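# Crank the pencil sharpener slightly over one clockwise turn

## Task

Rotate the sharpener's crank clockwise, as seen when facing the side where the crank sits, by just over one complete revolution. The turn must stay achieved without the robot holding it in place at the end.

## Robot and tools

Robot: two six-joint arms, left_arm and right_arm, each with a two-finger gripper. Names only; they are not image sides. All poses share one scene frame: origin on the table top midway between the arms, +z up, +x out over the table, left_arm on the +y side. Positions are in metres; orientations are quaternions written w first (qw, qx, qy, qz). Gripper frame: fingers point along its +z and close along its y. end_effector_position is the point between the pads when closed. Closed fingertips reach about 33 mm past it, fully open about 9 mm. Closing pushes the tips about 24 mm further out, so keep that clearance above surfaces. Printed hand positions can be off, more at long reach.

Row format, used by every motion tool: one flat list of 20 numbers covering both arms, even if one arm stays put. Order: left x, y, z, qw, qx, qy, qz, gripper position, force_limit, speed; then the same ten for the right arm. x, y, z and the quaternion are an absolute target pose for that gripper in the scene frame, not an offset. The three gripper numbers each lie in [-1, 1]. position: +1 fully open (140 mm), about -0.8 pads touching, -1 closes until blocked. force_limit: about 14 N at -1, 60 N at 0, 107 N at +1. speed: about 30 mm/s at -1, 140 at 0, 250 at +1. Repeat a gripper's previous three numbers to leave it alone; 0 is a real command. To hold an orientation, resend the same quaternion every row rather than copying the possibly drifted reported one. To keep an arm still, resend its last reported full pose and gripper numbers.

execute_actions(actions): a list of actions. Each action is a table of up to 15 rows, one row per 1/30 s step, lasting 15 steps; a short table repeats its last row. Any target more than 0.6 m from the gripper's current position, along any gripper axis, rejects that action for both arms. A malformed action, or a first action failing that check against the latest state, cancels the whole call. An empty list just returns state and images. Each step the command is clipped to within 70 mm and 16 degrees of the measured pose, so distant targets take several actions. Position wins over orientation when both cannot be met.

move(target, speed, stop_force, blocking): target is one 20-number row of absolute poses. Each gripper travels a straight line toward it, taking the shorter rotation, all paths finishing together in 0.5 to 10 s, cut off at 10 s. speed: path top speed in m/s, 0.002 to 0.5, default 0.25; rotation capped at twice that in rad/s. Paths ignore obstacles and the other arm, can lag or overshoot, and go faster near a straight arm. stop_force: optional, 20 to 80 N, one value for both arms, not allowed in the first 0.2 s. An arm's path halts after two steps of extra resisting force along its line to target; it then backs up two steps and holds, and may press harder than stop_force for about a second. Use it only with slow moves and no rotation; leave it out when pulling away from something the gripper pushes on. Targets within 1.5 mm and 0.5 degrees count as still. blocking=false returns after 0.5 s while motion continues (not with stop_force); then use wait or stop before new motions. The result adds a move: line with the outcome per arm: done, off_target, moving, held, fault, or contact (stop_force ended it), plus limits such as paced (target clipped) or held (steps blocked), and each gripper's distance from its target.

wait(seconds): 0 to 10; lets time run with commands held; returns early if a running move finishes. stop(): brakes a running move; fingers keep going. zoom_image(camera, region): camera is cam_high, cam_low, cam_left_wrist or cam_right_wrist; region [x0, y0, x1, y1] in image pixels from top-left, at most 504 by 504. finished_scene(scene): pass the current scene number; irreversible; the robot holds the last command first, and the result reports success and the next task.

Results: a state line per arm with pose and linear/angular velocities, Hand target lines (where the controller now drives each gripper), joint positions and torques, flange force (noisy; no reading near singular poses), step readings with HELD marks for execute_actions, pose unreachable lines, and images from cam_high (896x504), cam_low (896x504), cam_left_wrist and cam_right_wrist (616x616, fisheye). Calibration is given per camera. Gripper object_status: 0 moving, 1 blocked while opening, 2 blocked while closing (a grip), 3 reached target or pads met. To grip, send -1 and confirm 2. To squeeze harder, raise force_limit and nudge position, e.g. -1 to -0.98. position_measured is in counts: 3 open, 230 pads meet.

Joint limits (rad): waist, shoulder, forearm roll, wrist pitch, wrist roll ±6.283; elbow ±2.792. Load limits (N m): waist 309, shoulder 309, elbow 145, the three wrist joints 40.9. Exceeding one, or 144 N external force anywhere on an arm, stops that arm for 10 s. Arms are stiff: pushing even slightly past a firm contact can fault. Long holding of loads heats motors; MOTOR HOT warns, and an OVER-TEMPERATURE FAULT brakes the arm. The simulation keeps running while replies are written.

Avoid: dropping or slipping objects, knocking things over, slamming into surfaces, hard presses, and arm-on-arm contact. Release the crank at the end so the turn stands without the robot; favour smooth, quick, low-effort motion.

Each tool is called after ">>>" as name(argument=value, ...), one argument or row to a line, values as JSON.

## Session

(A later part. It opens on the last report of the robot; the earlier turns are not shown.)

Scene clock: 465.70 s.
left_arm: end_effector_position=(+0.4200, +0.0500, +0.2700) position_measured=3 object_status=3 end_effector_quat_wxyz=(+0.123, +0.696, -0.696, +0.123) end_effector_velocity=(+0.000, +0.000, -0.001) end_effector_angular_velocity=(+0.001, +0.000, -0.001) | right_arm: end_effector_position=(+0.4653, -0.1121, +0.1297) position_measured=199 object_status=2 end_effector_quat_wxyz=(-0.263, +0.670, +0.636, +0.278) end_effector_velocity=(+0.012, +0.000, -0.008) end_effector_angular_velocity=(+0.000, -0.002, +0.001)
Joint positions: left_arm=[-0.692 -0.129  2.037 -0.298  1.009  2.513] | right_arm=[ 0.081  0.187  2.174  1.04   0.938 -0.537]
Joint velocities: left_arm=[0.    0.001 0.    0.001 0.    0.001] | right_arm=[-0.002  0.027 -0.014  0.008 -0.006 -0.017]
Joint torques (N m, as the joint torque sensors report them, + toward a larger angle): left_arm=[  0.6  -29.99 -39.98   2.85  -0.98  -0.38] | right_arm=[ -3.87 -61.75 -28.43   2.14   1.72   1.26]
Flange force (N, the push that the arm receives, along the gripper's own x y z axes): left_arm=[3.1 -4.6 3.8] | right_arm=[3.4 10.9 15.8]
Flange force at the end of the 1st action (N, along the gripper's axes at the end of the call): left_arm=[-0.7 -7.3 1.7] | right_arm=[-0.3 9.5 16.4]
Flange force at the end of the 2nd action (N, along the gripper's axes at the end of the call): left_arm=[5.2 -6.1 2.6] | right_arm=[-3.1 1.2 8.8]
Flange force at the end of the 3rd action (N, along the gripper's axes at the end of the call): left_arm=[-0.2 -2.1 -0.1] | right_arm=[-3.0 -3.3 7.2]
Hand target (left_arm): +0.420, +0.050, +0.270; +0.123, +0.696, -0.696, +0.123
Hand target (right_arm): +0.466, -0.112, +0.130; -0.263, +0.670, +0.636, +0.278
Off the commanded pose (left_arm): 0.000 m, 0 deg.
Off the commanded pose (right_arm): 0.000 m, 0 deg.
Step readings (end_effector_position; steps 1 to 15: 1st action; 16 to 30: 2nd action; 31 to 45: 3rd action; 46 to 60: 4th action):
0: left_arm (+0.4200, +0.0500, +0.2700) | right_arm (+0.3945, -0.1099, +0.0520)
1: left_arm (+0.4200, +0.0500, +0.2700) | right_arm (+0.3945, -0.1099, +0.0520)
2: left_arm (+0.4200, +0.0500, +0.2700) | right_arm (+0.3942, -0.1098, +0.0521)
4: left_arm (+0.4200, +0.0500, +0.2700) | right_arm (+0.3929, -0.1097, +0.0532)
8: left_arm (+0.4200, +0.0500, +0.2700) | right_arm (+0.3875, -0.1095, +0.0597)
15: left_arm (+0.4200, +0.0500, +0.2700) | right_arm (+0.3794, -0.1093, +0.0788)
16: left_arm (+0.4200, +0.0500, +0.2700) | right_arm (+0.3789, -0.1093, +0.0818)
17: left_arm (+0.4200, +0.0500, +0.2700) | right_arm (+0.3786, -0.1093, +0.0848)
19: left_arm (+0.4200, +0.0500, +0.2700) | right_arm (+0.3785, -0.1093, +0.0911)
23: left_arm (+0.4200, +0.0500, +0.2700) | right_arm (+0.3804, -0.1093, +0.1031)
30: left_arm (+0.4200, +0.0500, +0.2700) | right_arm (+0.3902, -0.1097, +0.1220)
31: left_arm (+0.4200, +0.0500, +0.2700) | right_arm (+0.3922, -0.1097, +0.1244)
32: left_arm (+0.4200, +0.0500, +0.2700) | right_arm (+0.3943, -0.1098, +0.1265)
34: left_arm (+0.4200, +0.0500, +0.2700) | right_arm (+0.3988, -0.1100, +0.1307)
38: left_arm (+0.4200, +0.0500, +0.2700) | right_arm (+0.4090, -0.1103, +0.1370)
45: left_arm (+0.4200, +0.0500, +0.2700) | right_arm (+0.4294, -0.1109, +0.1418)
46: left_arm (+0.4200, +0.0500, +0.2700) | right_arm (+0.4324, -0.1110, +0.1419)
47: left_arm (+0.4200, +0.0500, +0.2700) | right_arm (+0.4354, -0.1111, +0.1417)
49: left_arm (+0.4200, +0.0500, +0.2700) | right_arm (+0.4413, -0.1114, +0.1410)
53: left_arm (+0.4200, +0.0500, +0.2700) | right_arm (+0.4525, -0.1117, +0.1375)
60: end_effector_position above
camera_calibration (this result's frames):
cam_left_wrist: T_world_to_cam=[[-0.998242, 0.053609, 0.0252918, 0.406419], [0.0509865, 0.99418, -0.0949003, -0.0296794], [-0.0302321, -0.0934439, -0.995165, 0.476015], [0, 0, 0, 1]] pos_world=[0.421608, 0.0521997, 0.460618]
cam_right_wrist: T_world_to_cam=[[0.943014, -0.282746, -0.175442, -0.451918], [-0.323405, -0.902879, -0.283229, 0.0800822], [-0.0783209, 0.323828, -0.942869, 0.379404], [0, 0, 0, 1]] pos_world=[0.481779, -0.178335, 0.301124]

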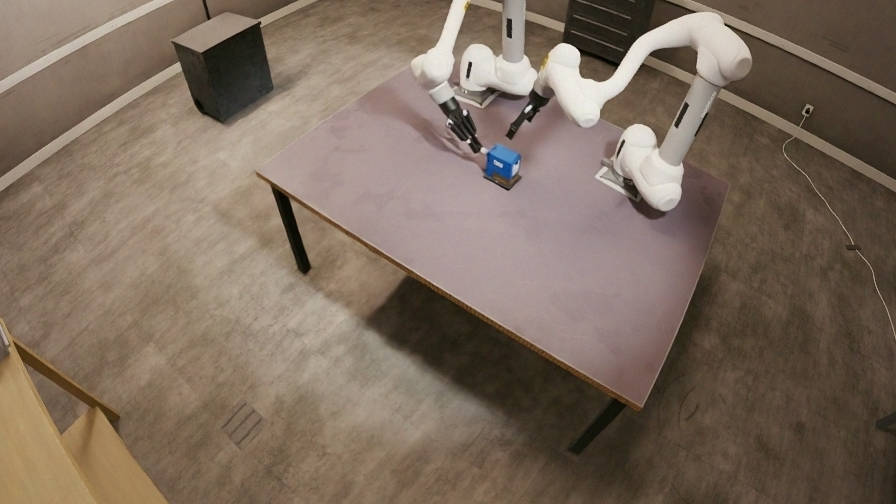

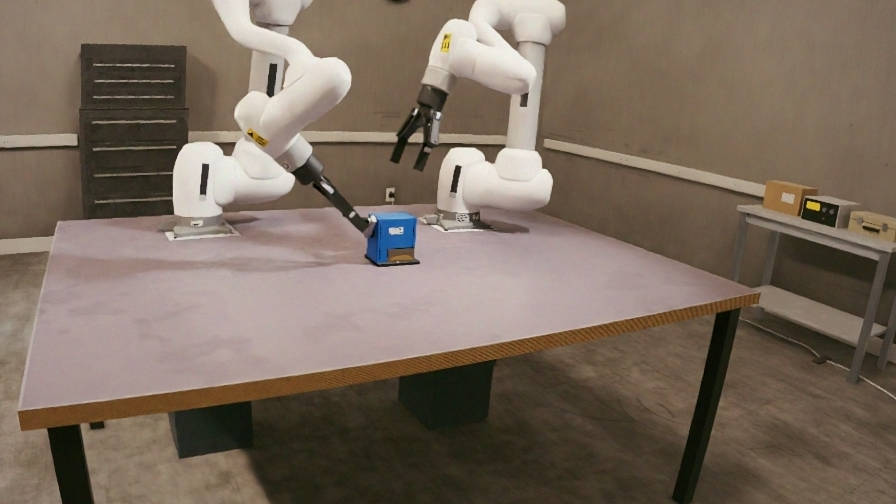

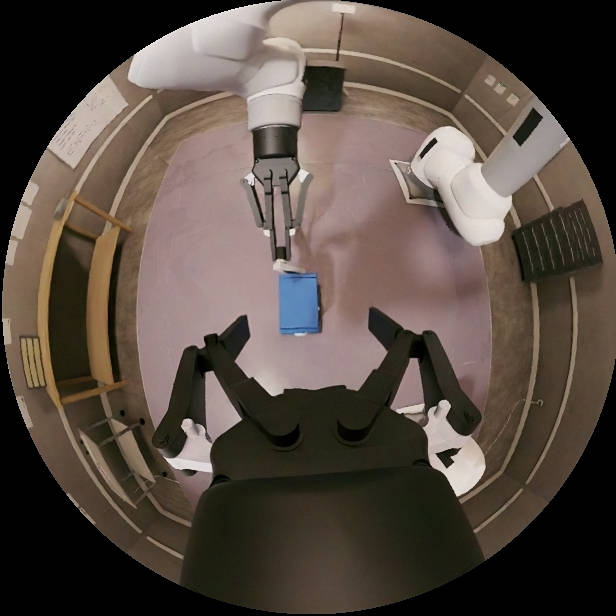

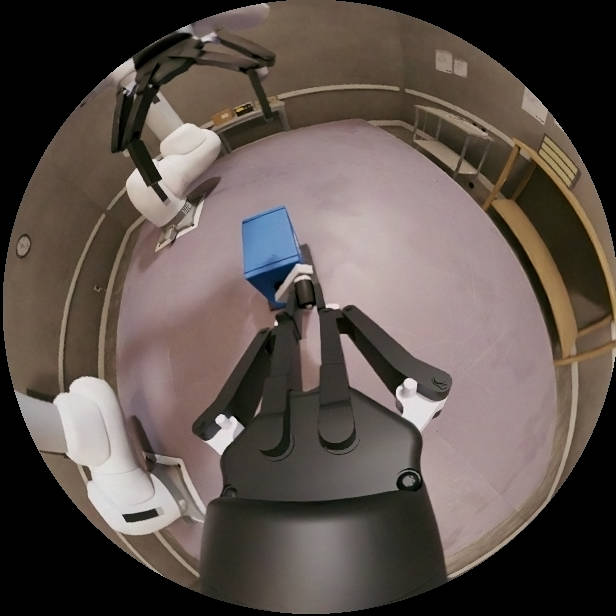

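>>> execute_actions(
  actions=[
    [[0.42,0.05,0.27,0.1228,0.6964,-0.6964,0.1228,1,0,0,0.4656,-0.1121,0.1295,-0.2634,0.6702,0.636,0.2776,-0.25,-0.8,0]],
  ],
)

>>> zoom_image(
  camera="cam_right_wrist",
  region=[250, 220, 370, 340],
)

Scene clock: 470.60 s.
left_arm: end_effector_position=(+0.4200, +0.0500, +0.2700) position_measured=3 object_status=3 end_effector_quat_wxyz=(+0.123, +0.696, -0.696, +0.123) end_effector_velocity=(+0.000, -0.000, -0.001) end_effector_angular_velocity=(+0.001, +0.001, +0.001) | right_arm: end_effector_position=(+0.4656, -0.1121, +0.1295) position_measured=160 object_status=3 end_effector_quat_wxyz=(-0.263, +0.670, +0.636, +0.278) end_effector_velocity=(+0.000, +0.000, +0.000) end_effector_angular_velocity=(+0.001, +0.001, -0.002)
Joint positions: left_arm=[-0.692 -0.129  2.037 -0.298  1.009  2.513] | right_arm=[ 0.081  0.187  2.173  1.041  0.938 -0.538]
Joint velocities: left_arm=[ 0.     0.001 -0.     0.    -0.    -0.   ] | right_arm=[-0.     0.    -0.     0.001 -0.     0.002]
Joint torques (N m, as the joint torque sensors report them, + toward a larger angle): left_arm=[  0.07 -29.19 -40.17   2.94  -0.86  -0.33] | right_arm=[ -3.56 -55.19 -33.07   2.77   0.94   0.66]
Flange force (N, the push that the arm receives, along the gripper's own x y z axes): left_arm=[1.4 -3.8 3.0] | right_arm=[0.1 2.3 10.0]
Hand target (left_arm): +0.420, +0.050, +0.270; +0.123, +0.696, -0.696, +0.123
Hand target (right_arm): +0.466, -0.112, +0.130; -0.263, +0.670, +0.636, +0.278
Off the commanded pose (left_arm): 0.000 m, 0 deg.
Off the commanded pose (right_arm): 0.000 m, 0 deg.
Step readings (end_effector_position):
0: left_arm (+0.4200, +0.0500, +0.2700) | right_arm (+0.4656, -0.1120, +0.1295)
1: left_arm (+0.4200, +0.0500, +0.2700) | right_arm (+0.4656, -0.1120, +0.1295)
2: left_arm (+0.4200, +0.0500, +0.2700) | right_arm (+0.4656, -0.1121, +0.1295)
4: left_arm (+0.4200, +0.0500, +0.2700) | right_arm (+0.4656, -0.1121, +0.1295)
8: left_arm (+0.4200, +0.0500, +0.2700) | right_arm (+0.4656, -0.1121, +0.1295)
15: end_effector_position above
camera_calibration (this result's frames):
cam_left_wrist: T_world_to_cam=[[-0.998242, 0.0536062, 0.0252929, 0.406418], [0.0509836, 0.99418, -0.0949004, -0.0296782], [-0.0302329, -0.093444, -0.995165, 0.476015], [0, 0, 0, 1]] pos_world=[0.421608, 0.0521997, 0.460618]
cam_right_wrist: T_world_to_cam=[[0.943014, -0.282814, -0.175333, -0.452337], [-0.323442, -0.902837, -0.283321, 0.0801393], [-0.0781694, 0.323886, -0.942861, 0.37917], [0, 0, 0, 1]] pos_world=[0.48212, -0.178382, 0.300901]

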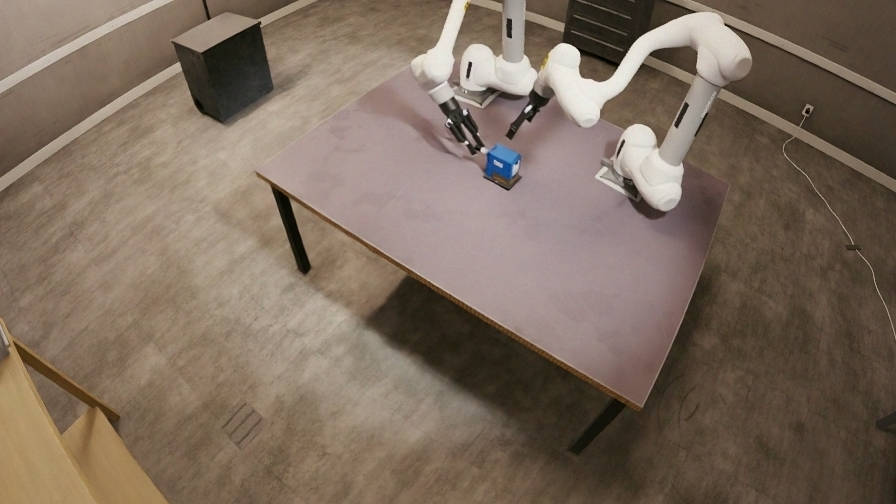

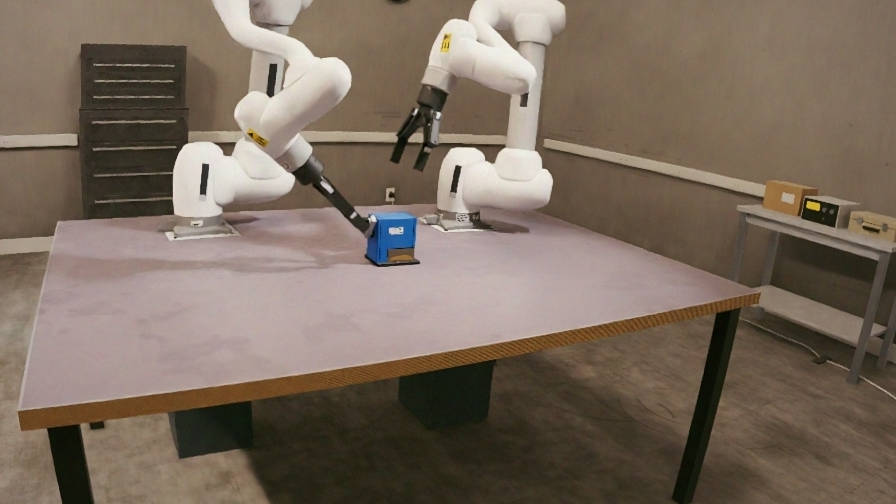

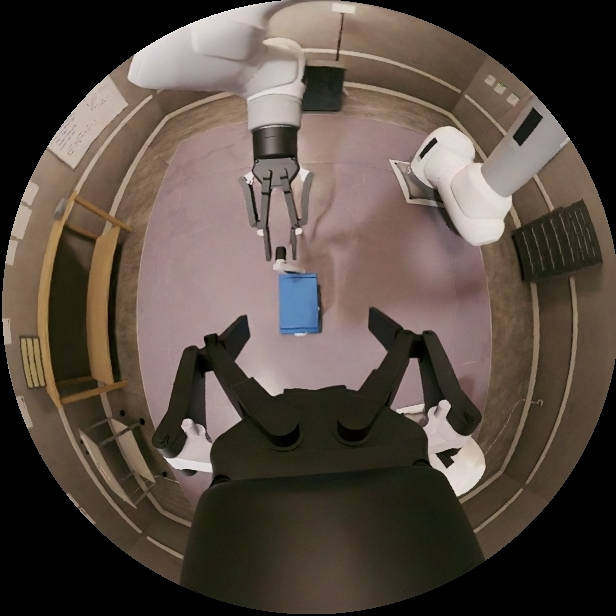

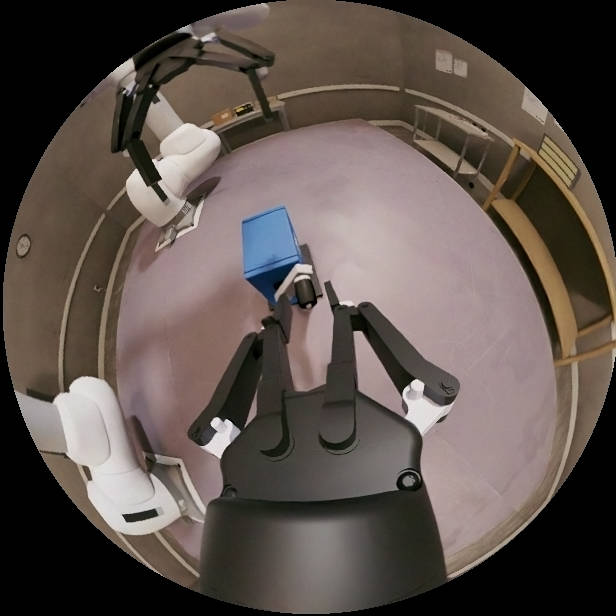

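Region (250, 220, 370, 340) of cam_right_wrist's 616x616 image, scaled by 4.200, with more detail than that image has.

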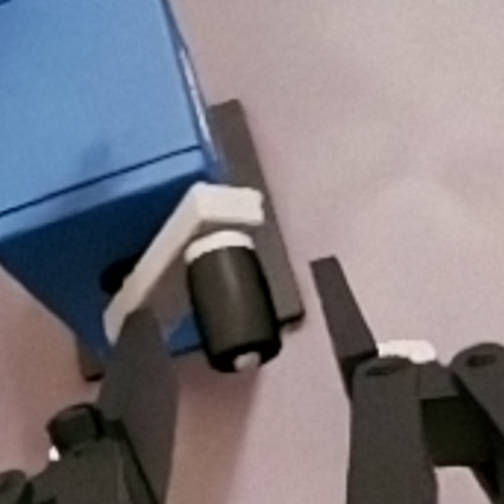

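>>> move(
  target=[0.42,0.05,0.27,0.1228,0.6964,-0.6964,0.1228,1,0,0,0.4637,-0.1475,0.165,-0.2634,0.6702,0.636,0.2776,-0.25,-0.8,0],
  speed=0.15,
)

>>> zoom_image(
  camera="cam_left_wrist",
  region=[240, 200, 350, 300],
)

Scene clock: 474.37 s.
left_arm: end_effector_position=(+0.4200, +0.0500, +0.2700) position_measured=3 object_status=3 end_effector_quat_wxyz=(+0.123, +0.696, -0.696, +0.123) end_effector_velocity=(-0.001, -0.000, +0.000) end_effector_angular_velocity=(-0.001, +0.001, +0.000) | right_arm: end_effector_position=(+0.4637, -0.1475, +0.1650) position_measured=160 object_status=3 end_effector_quat_wxyz=(-0.263, +0.670, +0.636, +0.278) end_effector_velocity=(-0.001, +0.000, -0.000) end_effector_angular_velocity=(+0.001, +0.002, -0.001)
Joint positions: left_arm=[-0.692 -0.129  2.037 -0.298  1.009  2.513] | right_arm=[ 0.011  0.129  2.158  0.97   1.02  -0.496]
Joint velocities: left_arm=[-0.    -0.001 -0.    -0.001  0.001 -0.001] | right_arm=[ 0.    -0.     0.001  0.     0.001  0.002]
Joint torques (N m, as the joint torque sensors report them, + toward a larger angle): left_arm=[ -0.97 -27.96 -39.32   2.67  -0.92  -0.47] | right_arm=[ -3.22 -49.88 -34.98   2.98   0.99   0.95]
Flange force (N, the push that the arm receives, along the gripper's own x y z axes): left_arm=[-0.4 -4.6 0.0] | right_arm=[-0.5 0.8 9.1]
Hand target (left_arm): +0.420, +0.050, +0.270; +0.123, +0.696, -0.696, +0.123
Hand target (right_arm): +0.464, -0.148, +0.165; -0.263, +0.670, +0.636, +0.278
Off the commanded pose (left_arm): 0.000 m, 0 deg.
Off the commanded pose (right_arm): 0.000 m, 0 deg.
move: done
camera_calibration (this result's frames):
cam_left_wrist: T_world_to_cam=[[-0.998242, 0.0536059, 0.0252929, 0.406418], [0.0509833, 0.99418, -0.0949006, -0.0296779], [-0.0302329, -0.0934443, -0.995165, 0.476015], [0, 0, 0, 1]] pos_world=[0.421608, 0.0521997, 0.460618]
cam_right_wrist: T_world_to_cam=[[0.942987, -0.282849, -0.17542, -0.454318], [-0.323497, -0.902845, -0.283231, 0.0576196], [-0.0782659, 0.323831, -0.942872, 0.423951], [0, 0, 0, 1]] pos_world=[0.480236, -0.21377, 0.336355]

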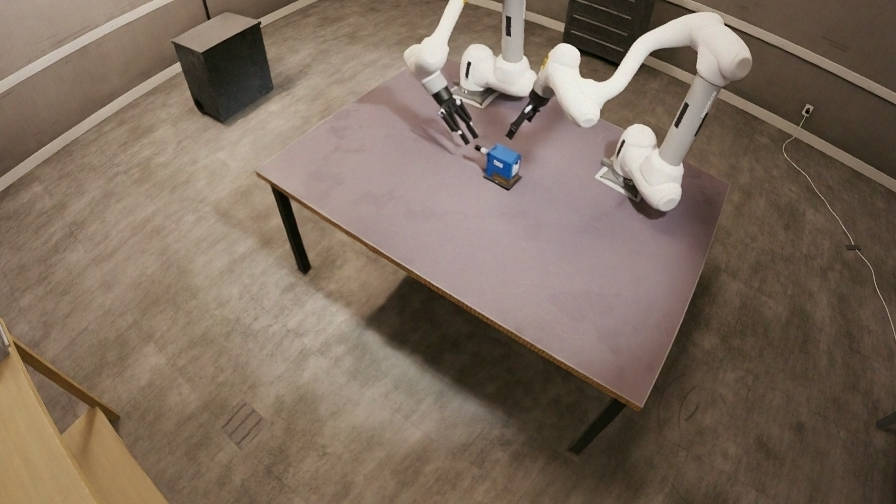

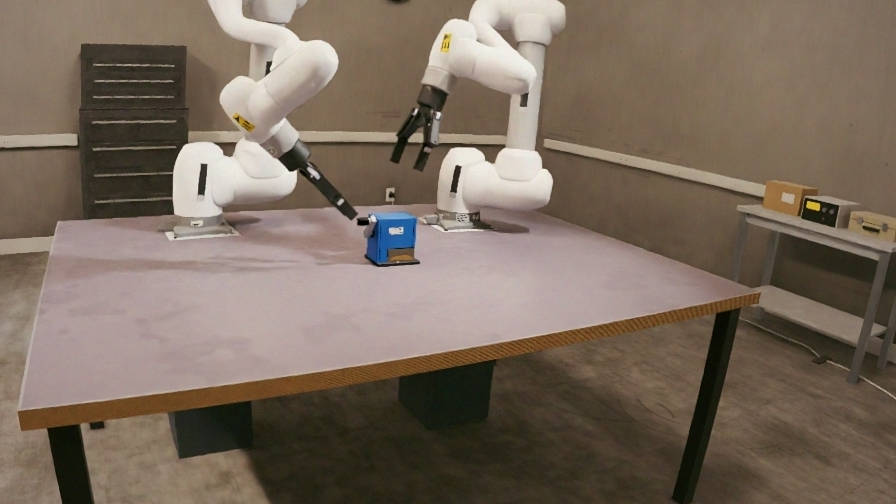

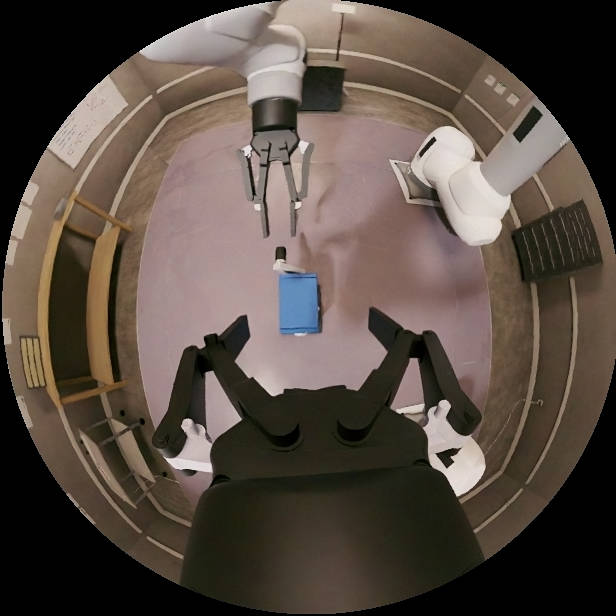

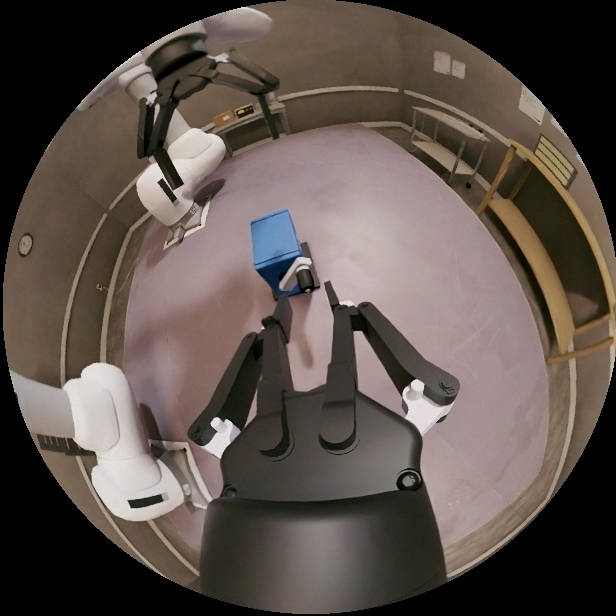

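Region (240, 200, 350, 300) of cam_left_wrist's 616x616 image, scaled by 4.582, with more detail than that image has; it fills the top 458 rows of this view, and the rest is white.

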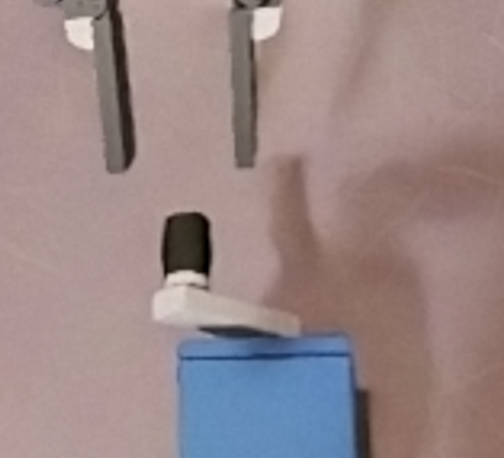

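The crank has turned about 400° clockwise, and it stays put now that the gripper has let go.

>>> finished_scene(
  scene=1,
)

The scene is finished: the task was done.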